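## Task

Take the white jar out of the crowded tray and hold it motionless in the air, its base more than one jar height above the tops of the remaining jars. Grip it firmly with the fingertips far below its lid, and keep it touching nothing else. Every other jar must stay inside the tray, the tray must lie flat on the table, and at the end no loose item other than that jar and the tray may be gripped or squeezed.

## Robot and tools

ROBOT. Two xArm6-type arms, named left_arm and right_arm, each with a parallel two-finger gripper. The names are labels only: left_arm sits on the +y side of the scene, right_arm on the -y side. Bases: left_arm at (-0.048, +0.211, +0.365) m, right_arm at (+0.044, -0.237, +0.365) m, both tilted. Mounting plates and the metal frame behind the arms are fixed obstacles. Joint ranges (rad): waist -6.283..6.283, shoulder -2.059..2.094, elbow -3.927..0.192, forearm roll -6.283..6.283, wrist pitch -1.693..3.142, wrist roll -6.283..6.283. Load limits (N m): waist 46, shoulder 46, elbow 27.6, forearm roll 27.6, wrist pitch 18.4, wrist roll 18.4; a carried object adds to them.

FRAMES. The scene frame has its origin on the table surface midway between the arms, +x out over the table, +z up. Each gripper has its own axes: fingers point along its +z, and they close and open along its y. The reported end_effector_position is the pinch point between closed pads, roughly 2 cm short of the fingertips; closing pushes the tips about 10 mm further along +z. Reported hand positions may be somewhat off, especially when an arm reaches far.

ROWS. A row is 14 numbers, each in [-1, 1], always covering both arms: left_arm dx, dy, dz, rx, ry, rz, opening, then right_arm in the same order. dx..rz are an offset, not a pose: they are measured in that gripper's own axes from where the gripper was measured at the start of the action (for the first action of a call, from the last pose reported in this scene). 1.0 equals 0.6 m of travel or 180 degrees; rx, ry, rz form one rotation vector. Opening is absolute, not an offset: +1 fully open (0.084 m), -1 closed.

TOOLS.
execute_actions(actions): a list of actions; each action is a table of up to 15 rows, one row per 1/30 s control step. A short table repeats its last row until 15 steps pass. All rows in an action refer to the same start pose, not to the row before. An empty list just returns the current state and images. Per step, the commanded pose is clipped to within 70 mm and 16 degrees of the measured one, so big offsets need several actions; HELD marks steps that were cut back.
move(target, speed, blocking): target is one 14-number row as above, an offset from the last reported pose. Each gripper travels a straight line toward it, all arms finishing together, lasting 0.5 to 10 s. speed is the top path speed in m/s, 0.002 to 0.5 (default 0.25); turning is capped at twice that in rad/s. The opening is applied when the move starts. Paths ignore obstacles and the other arm, and grippers can lag, drift or overshoot speed near full stretch. blocking=false returns after 0.5 s while motion continues; then call wait or stop before sending new rows or moves.
wait(seconds): 0 to 10 s, arms keep their last command; returns early if a running move ends.
stop(): brakes a running move; fingers keep moving.
zoom_image(camera, region): closer look at [x0, y0, x1, y1] pixels (at most 504x504) of cam_head_left, cam_head_right, cam_high or cam_low, each 672x504.
read_manual(section): licence texts only.
finished_scene(scene): ends scene 1 or 2 permanently; the goal must already hold and keep holding.

RESULTS. Each result gives, per arm, gripper position (m), quat_wxyz and velocities in the scene frame, grip_measured (finger opening on the command scale), Hand target lines (where the controller is now steering), step readings for action calls, and images. A move adds a 'move:' line: done, off_target, moving, held or fault, plus limits (paced = the pose sent was clipped; held = a check blocked some steps, after which the arm may jump faster than speed) and each gripper's distance to its target. If only one arm is named, the other finished. 'pose unreachable' means the clearance check altered or blocked that arm's command. MOTOR HOT appears at 65 °C; at 80 °C an OVER-TEMPERATURE FAULT brakes that arm until it cools.

GRIPPING. To keep hold, command an opening well below grip_measured; the bigger the gap, the firmer the squeeze (about 24 N per pad up to about 6 cm wide). Re-sending grip_measured still presses lightly; wide parts may slip. Closing fast can press harder and even spring the fingers open. For these goals the pads must sit low on the jar body, far below the cap.

SEQUENCE. Locate the target jar in the images, align one gripper above it with the fingers pointing down and the closing axis set to fit the gap between neighbours, open, descend slowly, close firmly, then lift straight up until the jar base is more than a jar height over the other jars, and let it settle. An idle arm should get zero offsets (after one correcting offset if needed) and its current opening.

AVOID. Knocking anything off the table, tipping or lifting the tray, pulling neighbouring jars out, dropping or slipping the jar, fast or hard contacts, arms colliding or pressing each other, and torque faults (a joint at its load limit makes the arm back off, freeze 10 s and skip the rest of the call). Outside tugs or pushes may occur now and then, so grip firmly.

Each tool is called after ">>>" as name(argument=value, ...) on one line, values as JSON.

## Session

>>> execute_actions(actions=[])

Scene clock: 0.00 s.
left_arm: end_effector_position=(+0.6722, +0.5549, +0.2310) grip_measured=+1.00 end_effector_quat_wxyz=(+0.317, +0.670, +0.440, +0.507) end_effector_velocity=(-0.000, -0.001, -0.001) end_effector_angular_velocity=(-0.001, +0.001, -0.001) | right_arm: end_effector_position=(+0.4940, -0.5505, +0.3957) grip_measured=+1.00 end_effector_quat_wxyz=(+0.039, +0.935, -0.209, -0.285) end_effector_velocity=(+0.000, +0.000, +0.000) end_effector_angular_velocity=(+0.001, -0.000, +0.001)
Joint positions: left_arm=[ 0.495 -0.207 -0.995 -2.582  0.927  2.125  0.084] | right_arm=[ 0.314 -0.539 -1.133 -0.695  1.825 -5.529  0.084]
Joint velocities: left_arm=[-0.001  0.001  0.001 -0.001  0.     0.001 -0.   ] | right_arm=[ 0.     0.    -0.     0.    -0.    -0.001  0.   ]
Hand target (left_arm): +0.672, +0.555, +0.231; +0.317, +0.670, +0.440, +0.507
Hand target (right_arm): +0.494, -0.550, +0.396; +0.039, +0.935, -0.209, -0.285

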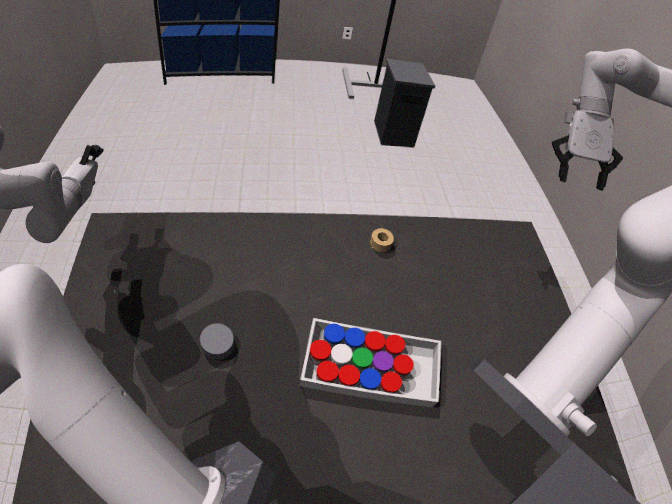

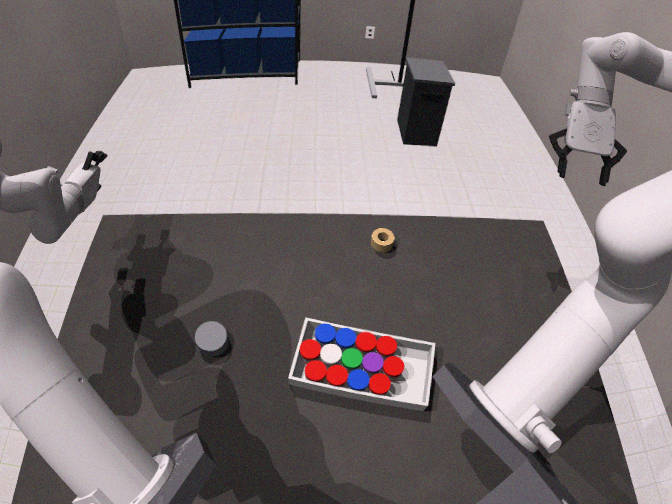

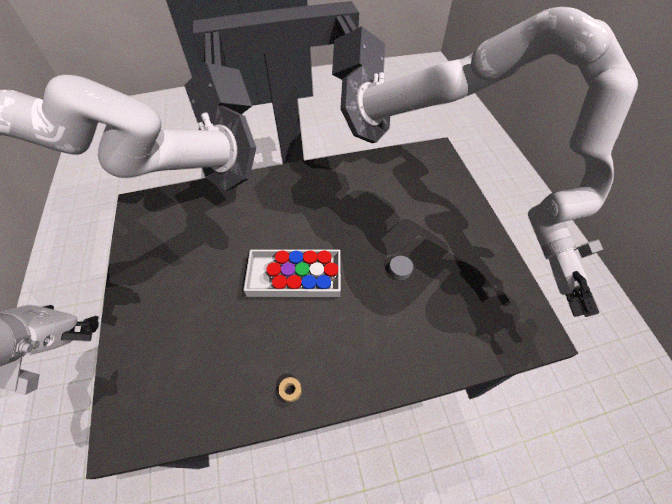

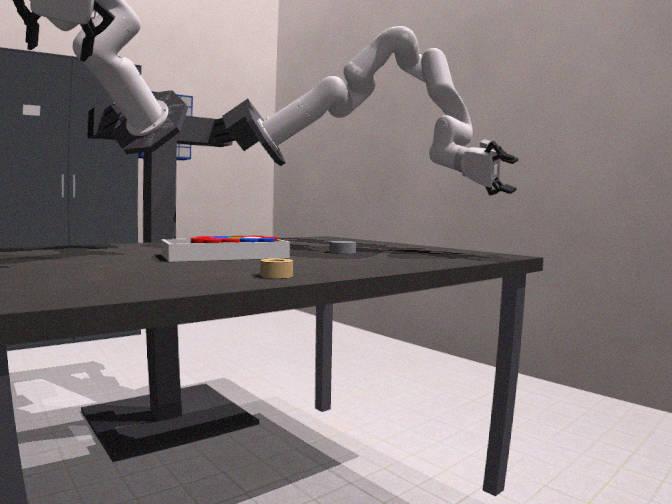

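>>> zoom_image(camera="cam_head_left", region=[290,300,450,420])

>>> zoom_image(camera="cam_low", region=[150,200,310,290])

>>> zoom_image(camera="cam_high", region=[235,230,355,310])

Region (290, 300, 450, 420) of cam_head_left's 672x504 image, scaled by 3.150, with more detail than that image has; it fills the top 378 rows of this view, and the rest is white.

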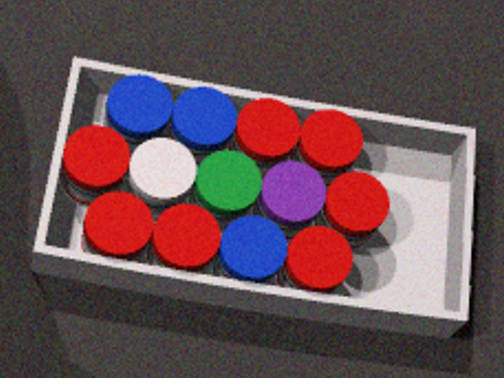

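Region (150, 200, 310, 290) of cam_low's 672x504 image, scaled by 3.150, with more detail than that image has; it fills the top 284 rows of this view, and the rest is white.

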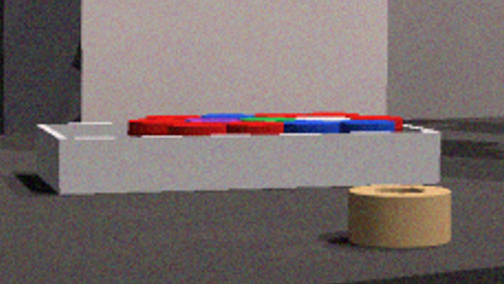

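Region (235, 230, 355, 310) of cam_high's 672x504 image, scaled by 4.200, with more detail than that image has.

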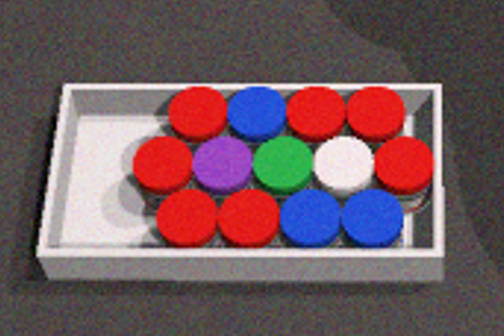

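>>> move(target=[0,0,0,0,0,0,1,-0.22,-0.646,0.48,0.041,0.182,-0.082,-1])

Scene clock: 13.27 s.
left_arm: end_effector_position=(+0.6722, +0.5549, +0.2310) grip_measured=+1.00 end_effector_quat_wxyz=(+0.317, +0.670, +0.440, +0.507) end_effector_velocity=(-0.000, +0.000, -0.000) end_effector_angular_velocity=(+0.000, +0.001, +0.000) | right_arm: end_effector_position=(+0.3790, -0.1280, +0.1517) grip_measured=-1.00 end_effector_quat_wxyz=(-0.003, +0.996, -0.088, +0.001) end_effector_velocity=(-0.001, +0.002, -0.002) end_effector_angular_velocity=(-0.001, -0.001, +0.002)
Joint positions: left_arm=[ 0.495 -0.207 -0.995 -2.582  0.927  2.125  0.084] | right_arm=[ 0.507  0.468 -0.674 -1.661  0.952 -4.138  0.   ]
Joint velocities: left_arm=[ 0.    -0.001  0.001 -0.001 -0.     0.001  0.   ] | right_arm=[ 0.001  0.013 -0.006 -0.005  0.002  0.007  0.   ]
Hand target (left_arm): +0.672, +0.555, +0.231; +0.317, +0.670, +0.440, +0.507
Hand target (right_arm): +0.379, -0.128, +0.151; -0.003, +0.996, -0.087, +0.001
Off the commanded pose (left_arm): 0.000 m, 0 deg.
Off the commanded pose (right_arm): 0.003 m, 0 deg.
move: done

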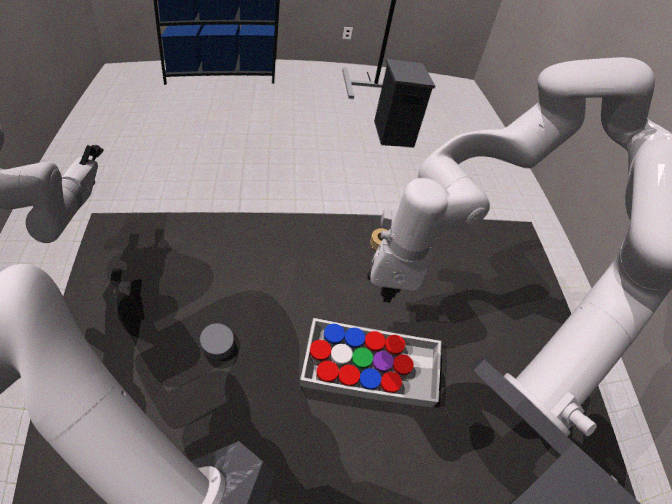

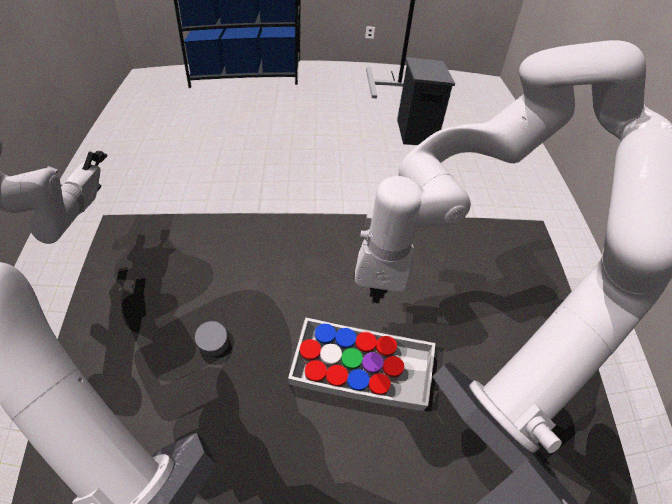

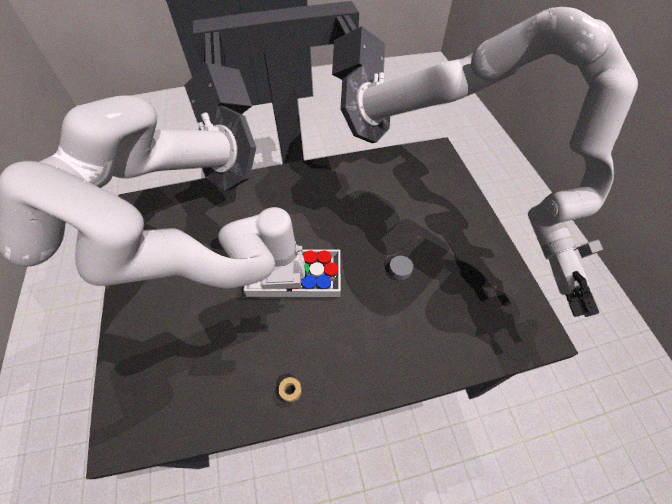

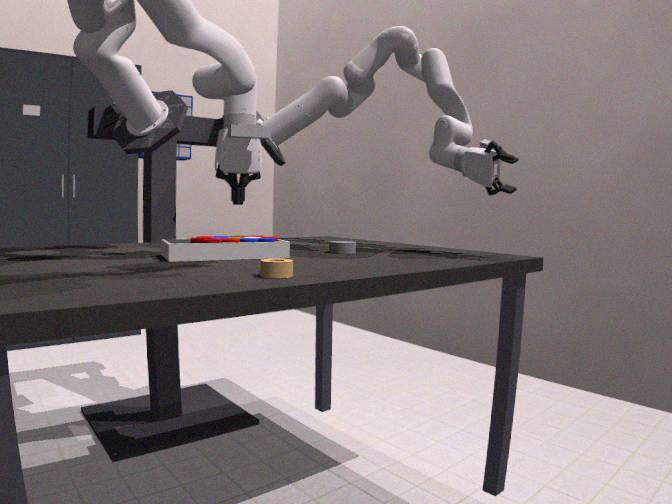

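>>> move(target=[0,0,0,0,0,0,1,-0.14,-0.12,0.1,0,0,0,-1])

>>> zoom_image(camera="cam_head_left", region=[290,300,450,420])

>>> zoom_image(camera="cam_low", region=[150,180,310,290])

Scene clock: 19.07 s.
left_arm: end_effector_position=(+0.6722, +0.5549, +0.2310) grip_measured=+1.00 end_effector_quat_wxyz=(+0.317, +0.670, +0.440, +0.507) end_effector_velocity=(-0.000, +0.000, -0.000) end_effector_angular_velocity=(-0.000, +0.001, +0.001) | right_arm: end_effector_position=(+0.3089, -0.0424, +0.0923) grip_measured=-1.00 end_effector_quat_wxyz=(-0.003, +0.996, -0.088, +0.000) end_effector_velocity=(-0.003, +0.001, -0.001) end_effector_angular_velocity=(-0.001, +0.002, +0.004)
Joint positions: left_arm=[ 0.495 -0.207 -0.995 -2.582  0.927  2.125  0.084] | right_arm=[ 0.546  0.918 -0.912 -1.768  0.985 -3.883  0.   ]
Joint velocities: left_arm=[ 0.001  0.     0.    -0.001 -0.    -0.     0.   ] | right_arm=[ 0.001  0.011 -0.004 -0.001  0.001  0.002  0.   ]
Hand target (left_arm): +0.672, +0.555, +0.231; +0.317, +0.670, +0.440, +0.507
Hand target (right_arm): +0.309, -0.042, +0.092; -0.003, +0.996, -0.088, +0.000
Off the commanded pose (left_arm): 0.000 m, 0 deg.
Off the commanded pose (right_arm): 0.000 m, 0 deg.
move: done

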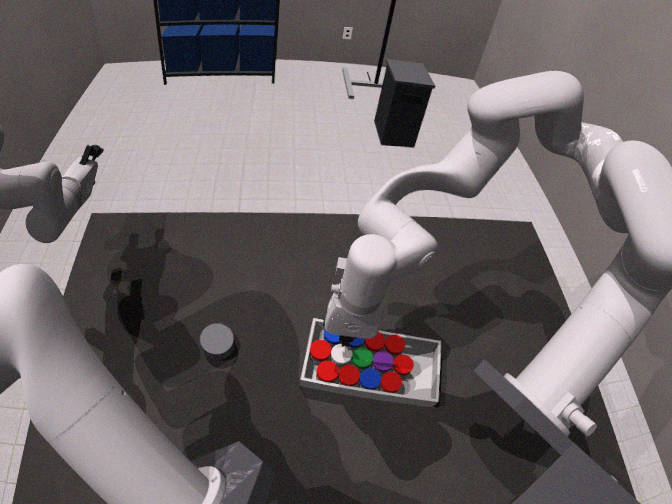

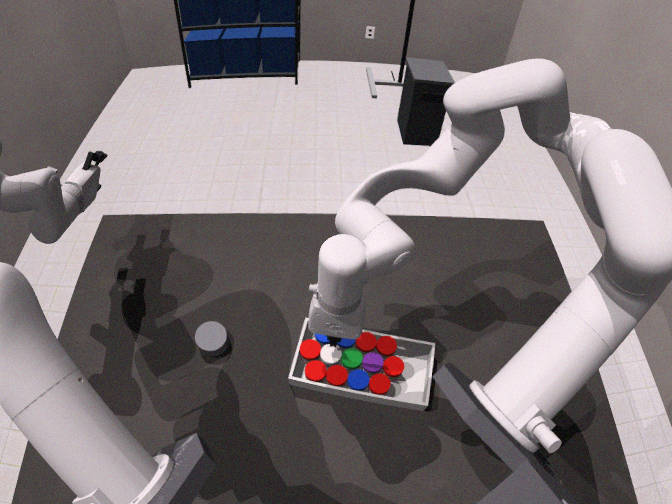

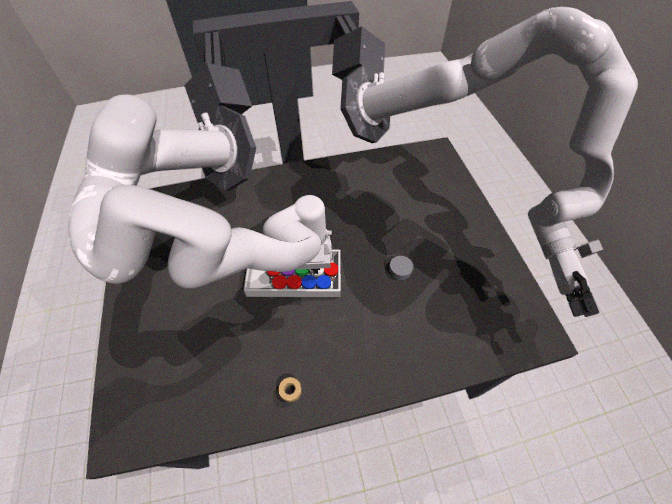

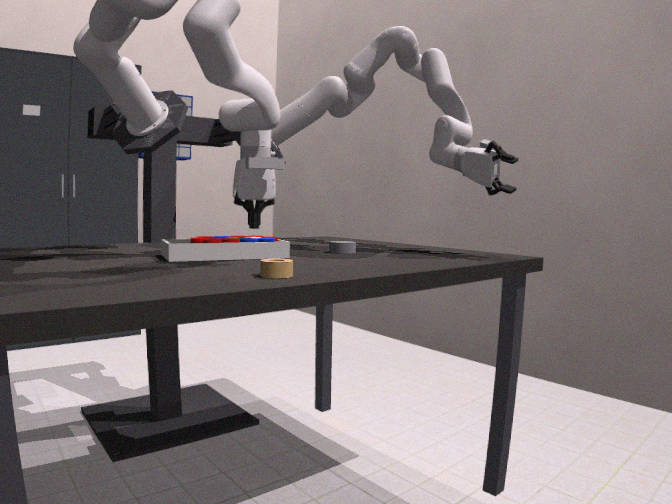

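Region (290, 300, 450, 420) of cam_head_left's 672x504 image, scaled by 3.150, with more detail than that image has; it fills the top 378 rows of this view, and the rest is white.

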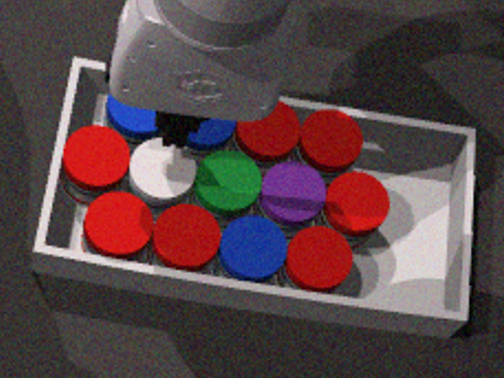

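Region (150, 180, 310, 290) of cam_low's 672x504 image, scaled by 3.150, with more detail than that image has; it fills the top 346 rows of this view, and the rest is white.

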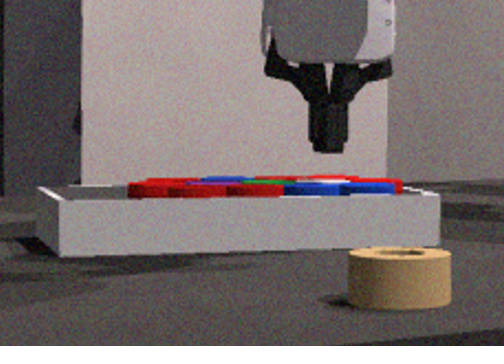

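>>> move(target=[0,0,0,0,0,0,1,-0.014,-0.004,0.036,0,0,0,-1], speed=0.04)

>>> zoom_image(camera="cam_head_left", region=[290,300,450,420])

>>> zoom_image(camera="cam_low", region=[180,200,300,270])

Scene clock: 23.93 s.
left_arm: end_effector_position=(+0.6722, +0.5549, +0.2310) grip_measured=+1.00 end_effector_quat_wxyz=(+0.317, +0.670, +0.440, +0.507) end_effector_velocity=(+0.001, +0.000, +0.001) end_effector_angular_velocity=(+0.000, -0.002, +0.000) | right_arm: end_effector_position=(+0.3012, -0.0385, +0.0709) grip_measured=-1.00 end_effector_quat_wxyz=(-0.003, +0.996, -0.088, +0.001) end_effector_velocity=(+0.000, +0.000, -0.001) end_effector_angular_velocity=(+0.000, -0.001, -0.002)
Joint positions: left_arm=[ 0.495 -0.207 -0.995 -2.582  0.927  2.125  0.084] | right_arm=[ 0.505  0.982 -0.955 -1.822  0.991 -3.859  0.   ]
Joint velocities: left_arm=[-0.001 -0.001 -0.001 -0.     0.    -0.     0.   ] | right_arm=[-0.003  0.004 -0.004 -0.003  0.     0.002  0.   ]
Hand target (left_arm): +0.672, +0.555, +0.231; +0.317, +0.670, +0.440, +0.507
Hand target (right_arm): +0.301, -0.038, +0.071; -0.003, +0.996, -0.088, +0.000
Off the commanded pose (left_arm): 0.000 m, 0 deg.
Off the commanded pose (right_arm): 0.000 m, 0 deg.
move: done

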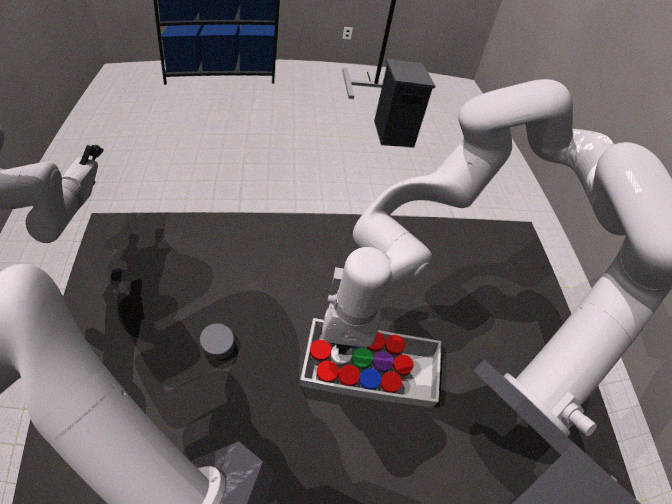

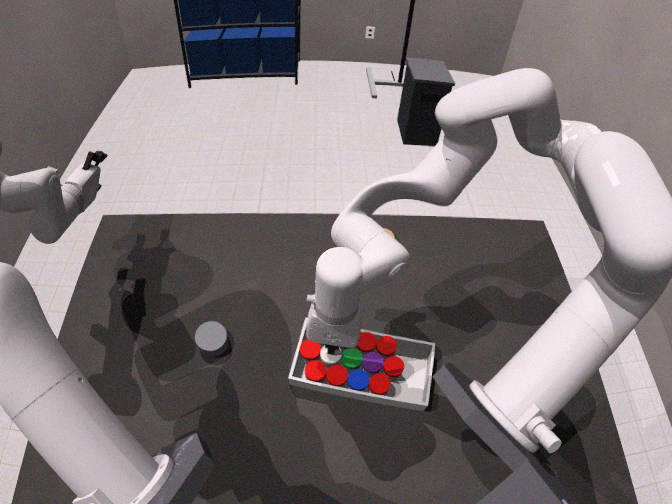

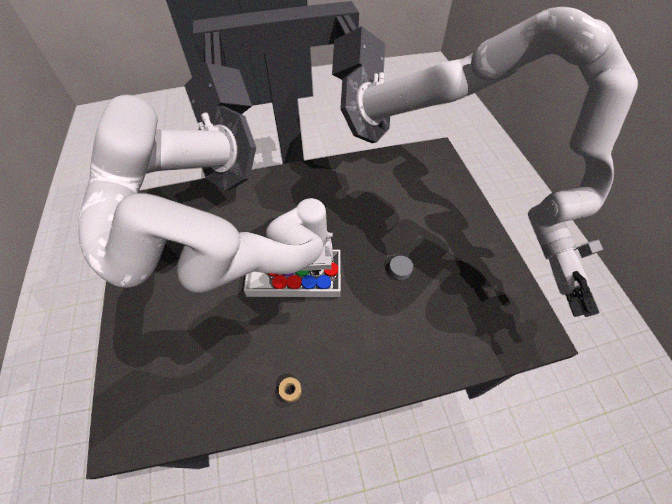

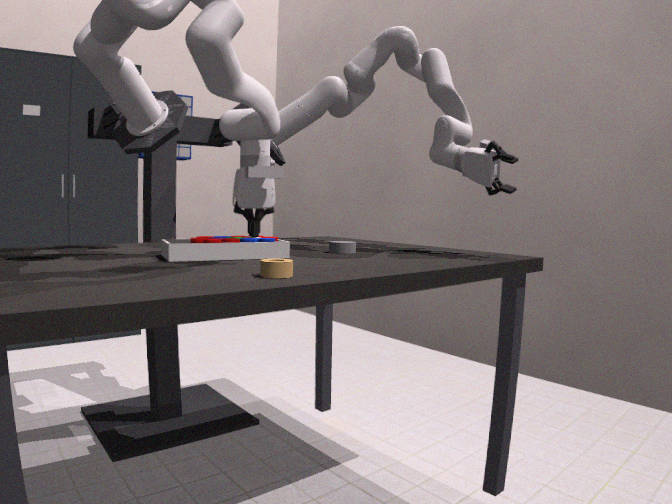

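Region (290, 300, 450, 420) of cam_head_left's 672x504 image, scaled by 3.150, with more detail than that image has; it fills the top 378 rows of this view, and the rest is white.

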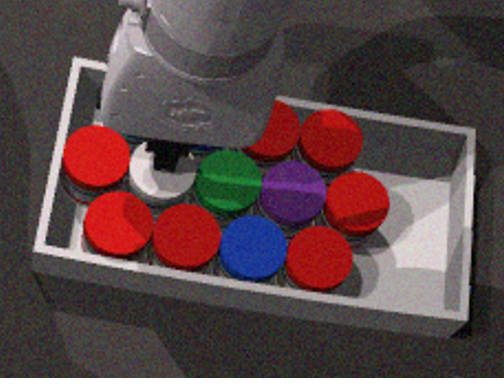

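Region (180, 200, 300, 270) of cam_low's 672x504 image, scaled by 4.200, with more detail than that image has; it fills the top 294 rows of this view, and the rest is white.

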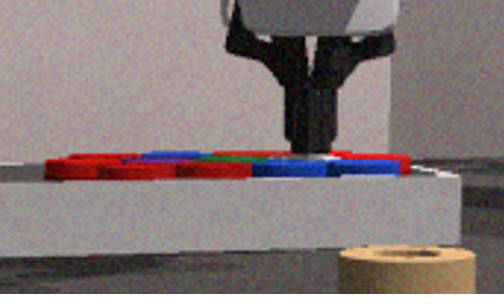

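>>> move(target=[0,0,0,0,0,0,1,-0.018,0,0.008,0,0,0,-1], speed=0.02)

>>> move(target=[0,0,0,0,0,0,1,0,0.03,0.003,0,0,0,-1], speed=0.02)

>>> zoom_image(camera="cam_head_left", region=[290,300,450,420])

Scene clock: 29.50 s.
left_arm: end_effector_position=(+0.6722, +0.5549, +0.2310) grip_measured=+1.00 end_effector_quat_wxyz=(+0.317, +0.670, +0.440, +0.507) end_effector_velocity=(-0.001, +0.001, -0.001) end_effector_angular_velocity=(+0.001, +0.002, +0.001) | right_arm: end_effector_position=(+0.2932, -0.0357, +0.0676) grip_measured=-1.00 end_effector_quat_wxyz=(-0.005, +0.996, -0.089, +0.003) end_effector_velocity=(-0.001, -0.000, -0.002) end_effector_angular_velocity=(-0.001, -0.001, -0.001)
Joint positions: left_arm=[ 0.495 -0.207 -0.995 -2.582  0.927  2.125  0.084] | right_arm=[ 0.506  1.007 -0.96  -1.839  0.997 -3.832  0.   ]
Joint velocities: left_arm=[ 0.003  0.     0.     0.    -0.    -0.001  0.   ] | right_arm=[-0.002  0.006 -0.002 -0.004  0.003  0.005  0.   ]
Hand target (left_arm): +0.672, +0.555, +0.231; +0.317, +0.670, +0.440, +0.507
Hand target (right_arm): +0.291, -0.037, +0.066; -0.003, +0.996, -0.088, +0.001
Off the commanded pose (left_arm): 0.000 m, 0 deg.
Off the commanded pose (right_arm): 0.003 m, 0 deg.
move: done

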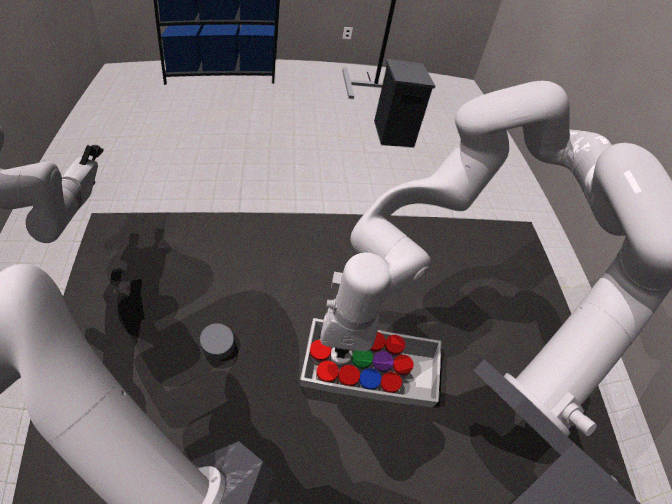

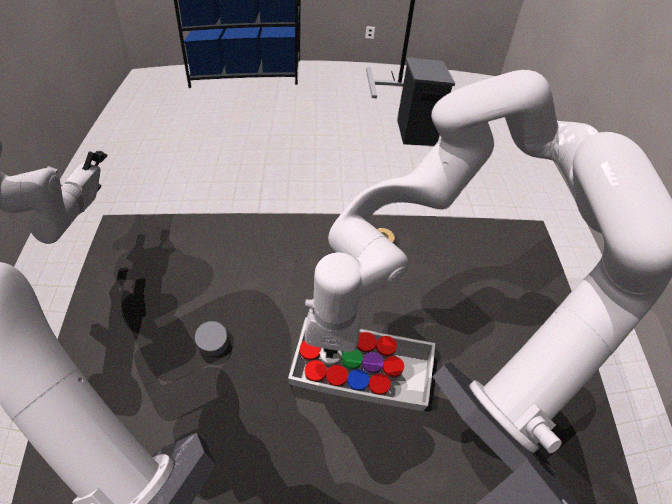

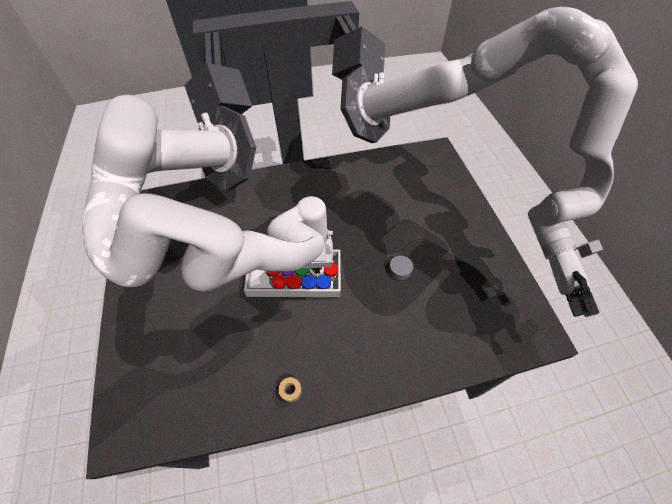

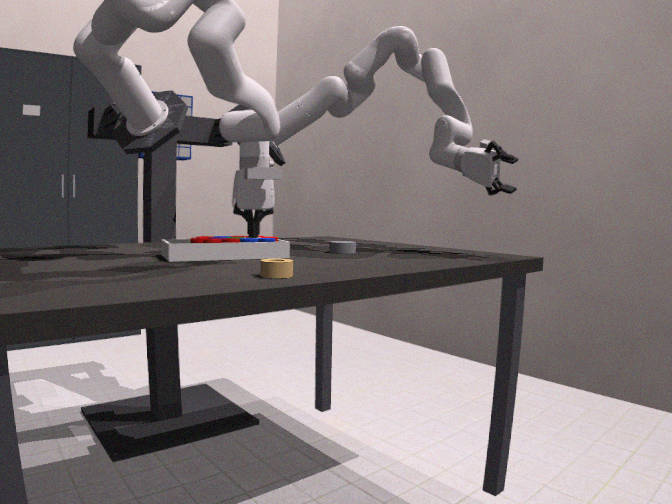

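Scene clock: 30.73 s.
left_arm: end_effector_position=(+0.6722, +0.5549, +0.2310) grip_measured=+1.00 end_effector_quat_wxyz=(+0.317, +0.670, +0.440, +0.507) end_effector_velocity=(-0.001, +0.001, -0.000) end_effector_angular_velocity=(+0.002, +0.001, +0.000) | right_arm: end_effector_position=(+0.2896, -0.0519, +0.0670) grip_measured=-1.00 end_effector_quat_wxyz=(-0.007, +0.996, -0.087, +0.003) end_effector_velocity=(+0.001, +0.001, -0.000) end_effector_angular_velocity=(+0.002, -0.003, +0.002)
Joint positions: left_arm=[ 0.495 -0.207 -0.995 -2.582  0.927  2.125  0.084] | right_arm=[ 0.477  0.969 -0.906 -1.881  1.001 -3.815  0.   ]
Joint velocities: left_arm=[ 0.002  0.     0.     0.    -0.     0.001  0.   ] | right_arm=[ 0.001  0.001 -0.002 -0.003 -0.    -0.     0.   ]
Hand target (left_arm): +0.672, +0.555, +0.231; +0.317, +0.670, +0.440, +0.507
Hand target (right_arm): +0.290, -0.053, +0.066; -0.005, +0.996, -0.089, +0.003
Off the commanded pose (left_arm): 0.000 m, 0 deg.
Off the commanded pose (right_arm): 0.002 m, 0 deg.
move: done

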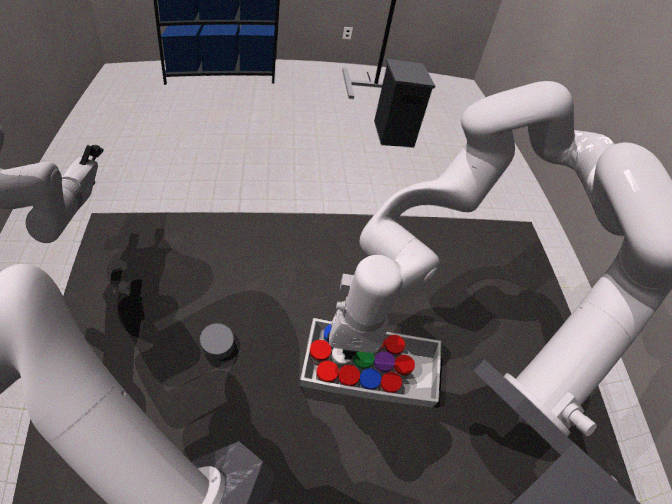

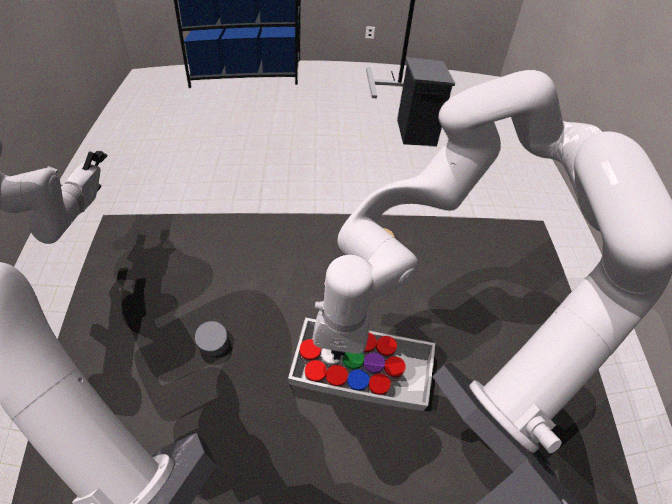

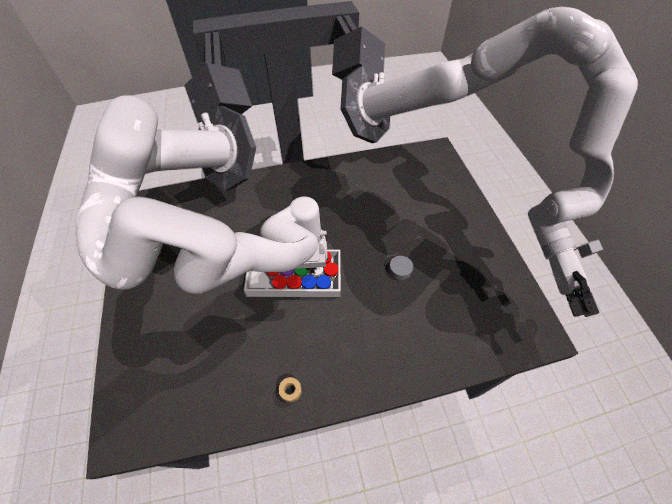

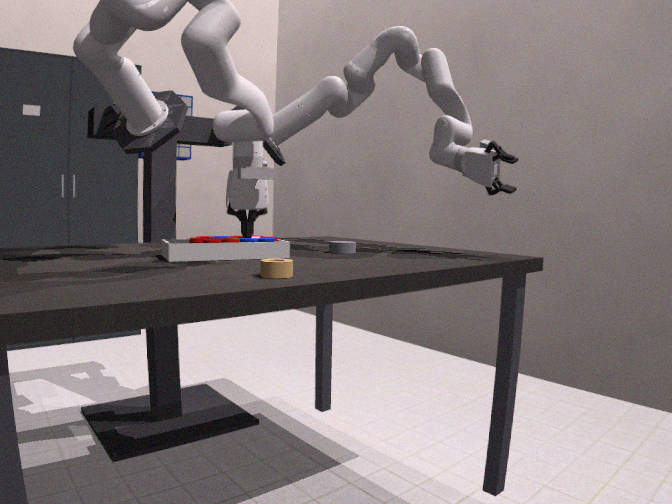

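Region (290, 300, 450, 420) of cam_head_left's 672x504 image, scaled by 3.150, with more detail than that image has; it fills the top 378 rows of this view, and the rest is white.

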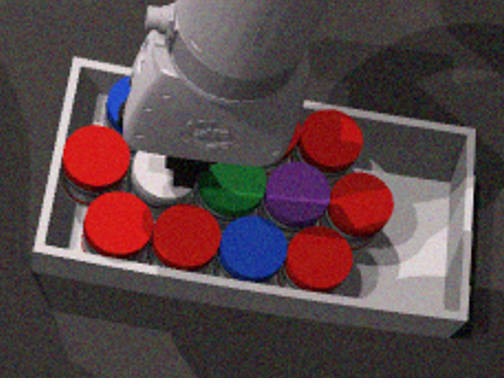

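>>> move(target=[0,0,0,0,0,0,1,-0.008,0.032,-0.015,0,0,0.5,-0.24], speed=0.5)

>>> move(target=[0,0,0,0,0,0,1,0,0,0.02,0,0,0,-0.24], speed=0.02)

>>> zoom_image(camera="cam_head_left", region=[290,300,450,420])

>>> zoom_image(camera="cam_high", region=[235,230,355,310])

Scene clock: 40.03 s.
left_arm: end_effector_position=(+0.6722, +0.5549, +0.2310) grip_measured=+1.00 end_effector_quat_wxyz=(+0.317, +0.670, +0.440, +0.507) end_effector_velocity=(+0.001, -0.000, +0.000) end_effector_angular_velocity=(+0.000, -0.001, +0.000) | right_arm: end_effector_position=(+0.2816, -0.0700, +0.0758) grip_measured=-0.26 end_effector_quat_wxyz=(-0.007, +0.643, -0.766, -0.003) end_effector_velocity=(-0.000, -0.000, +0.000) end_effector_angular_velocity=(+0.001, -0.003, -0.008)
Joint positions: left_arm=[ 0.495 -0.207 -0.995 -2.582  0.927  2.125  0.084] | right_arm=[ 0.471  0.915 -0.828 -1.902  1.009 -2.218  0.033]
Joint velocities: left_arm=[-0.001  0.001 -0.001 -0.001  0.     0.001  0.   ] | right_arm=[ 0.001 -0.     0.003 -0.004  0.002  0.012 -0.   ]
Hand target (left_arm): +0.672, +0.555, +0.231; +0.317, +0.670, +0.440, +0.507
Hand target (right_arm): +0.282, -0.070, +0.076; +0.007, -0.643, +0.766, +0.003
Off the commanded pose (left_arm): 0.000 m, 0 deg.
Off the commanded pose (right_arm): 0.000 m, 0 deg.
move: done

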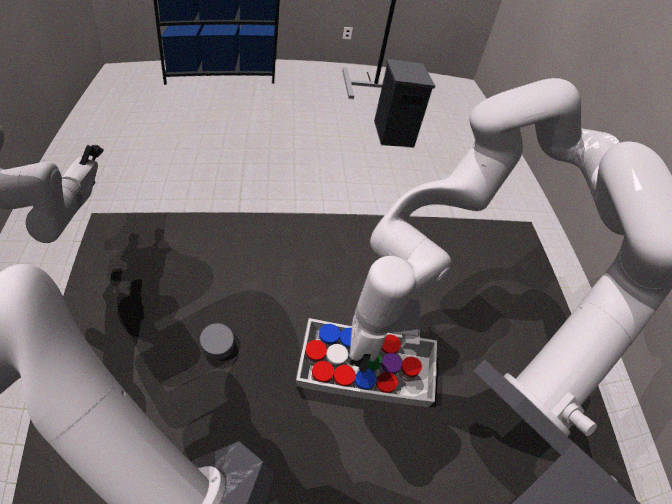

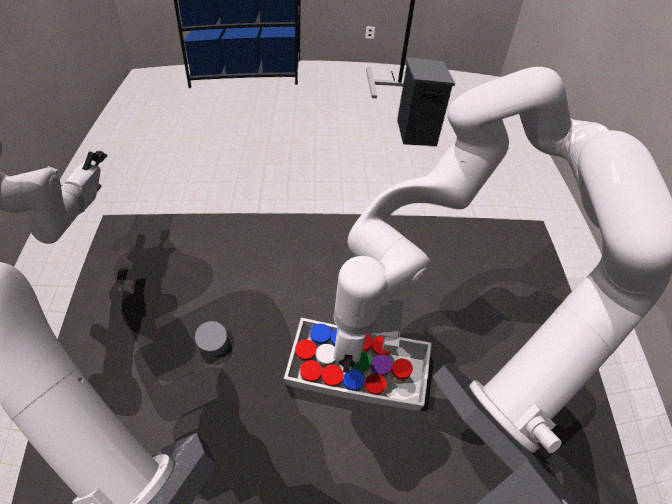

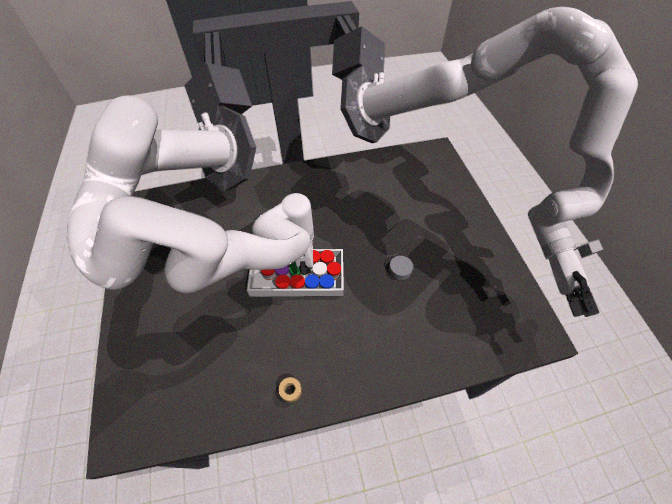

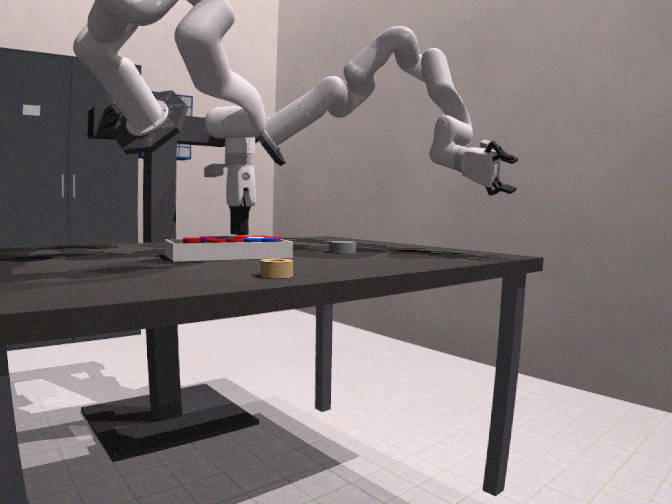

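Scene clock: 40.90 s.
left_arm: end_effector_position=(+0.6722, +0.5549, +0.2310) grip_measured=+1.00 end_effector_quat_wxyz=(+0.317, +0.670, +0.440, +0.507) end_effector_velocity=(-0.000, -0.001, -0.000) end_effector_angular_velocity=(-0.001, +0.001, -0.001) | right_arm: end_effector_position=(+0.2813, -0.0697, +0.0642) grip_measured=-0.26 end_effector_quat_wxyz=(-0.007, +0.643, -0.765, -0.003) end_effector_velocity=(+0.001, -0.000, -0.002) end_effector_angular_velocity=(-0.001, -0.002, -0.002)
Joint positions: left_arm=[ 0.495 -0.207 -0.995 -2.582  0.927  2.125  0.084] | right_arm=[ 0.441  0.94  -0.851 -1.932  1.011 -2.218  0.033]
Joint velocities: left_arm=[-0.001  0.001  0.001 -0.    -0.     0.     0.   ] | right_arm=[-0.005  0.003 -0.005 -0.005  0.002  0.001  0.   ]
Hand target (left_arm): +0.672, +0.555, +0.231; +0.317, +0.670, +0.440, +0.507
Hand target (right_arm): +0.282, -0.070, +0.064; +0.007, -0.643, +0.766, +0.003
Off the commanded pose (left_arm): 0.000 m, 0 deg.
Off the commanded pose (right_arm): 0.001 m, 0 deg.
move: done

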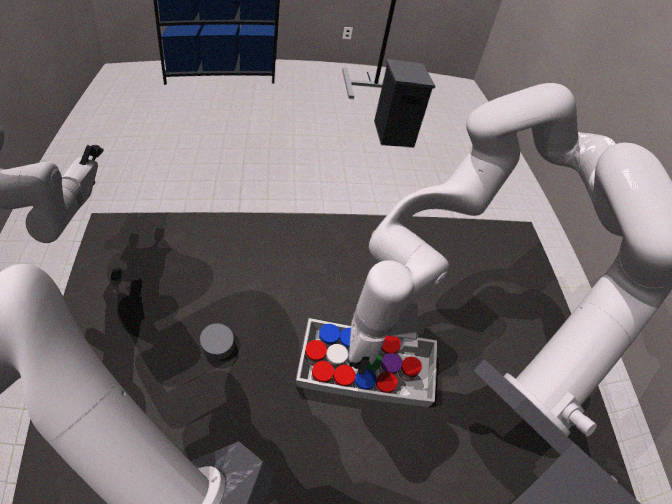

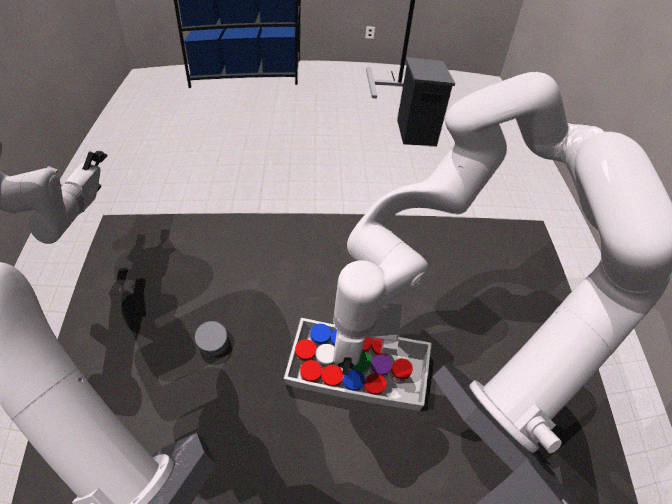

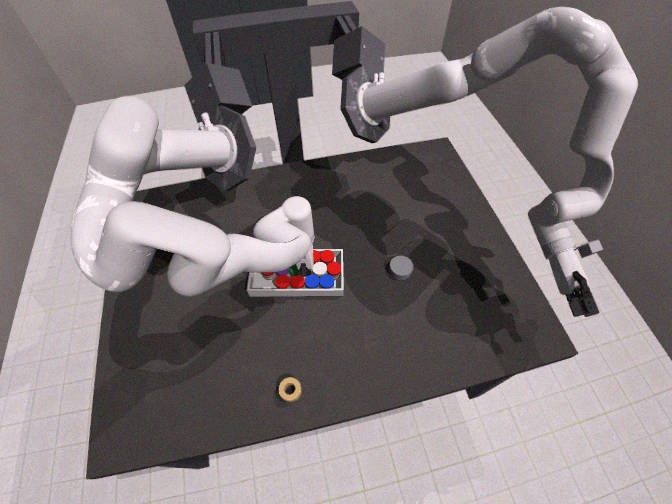

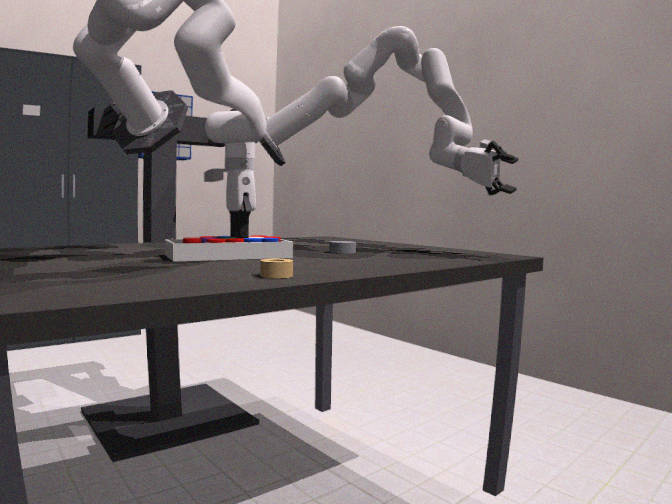

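Region (290, 300, 450, 420) of cam_head_left's 672x504 image, scaled by 3.150, with more detail than that image has; it fills the top 378 rows of this view, and the rest is white.

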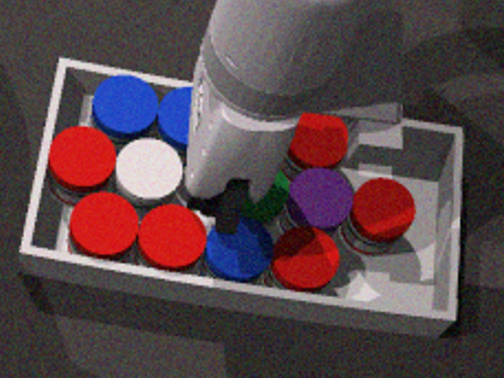

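Region (235, 230, 355, 310) of cam_high's 672x504 image, scaled by 4.200, with more detail than that image has.

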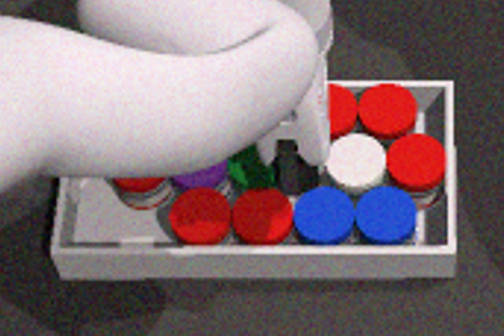

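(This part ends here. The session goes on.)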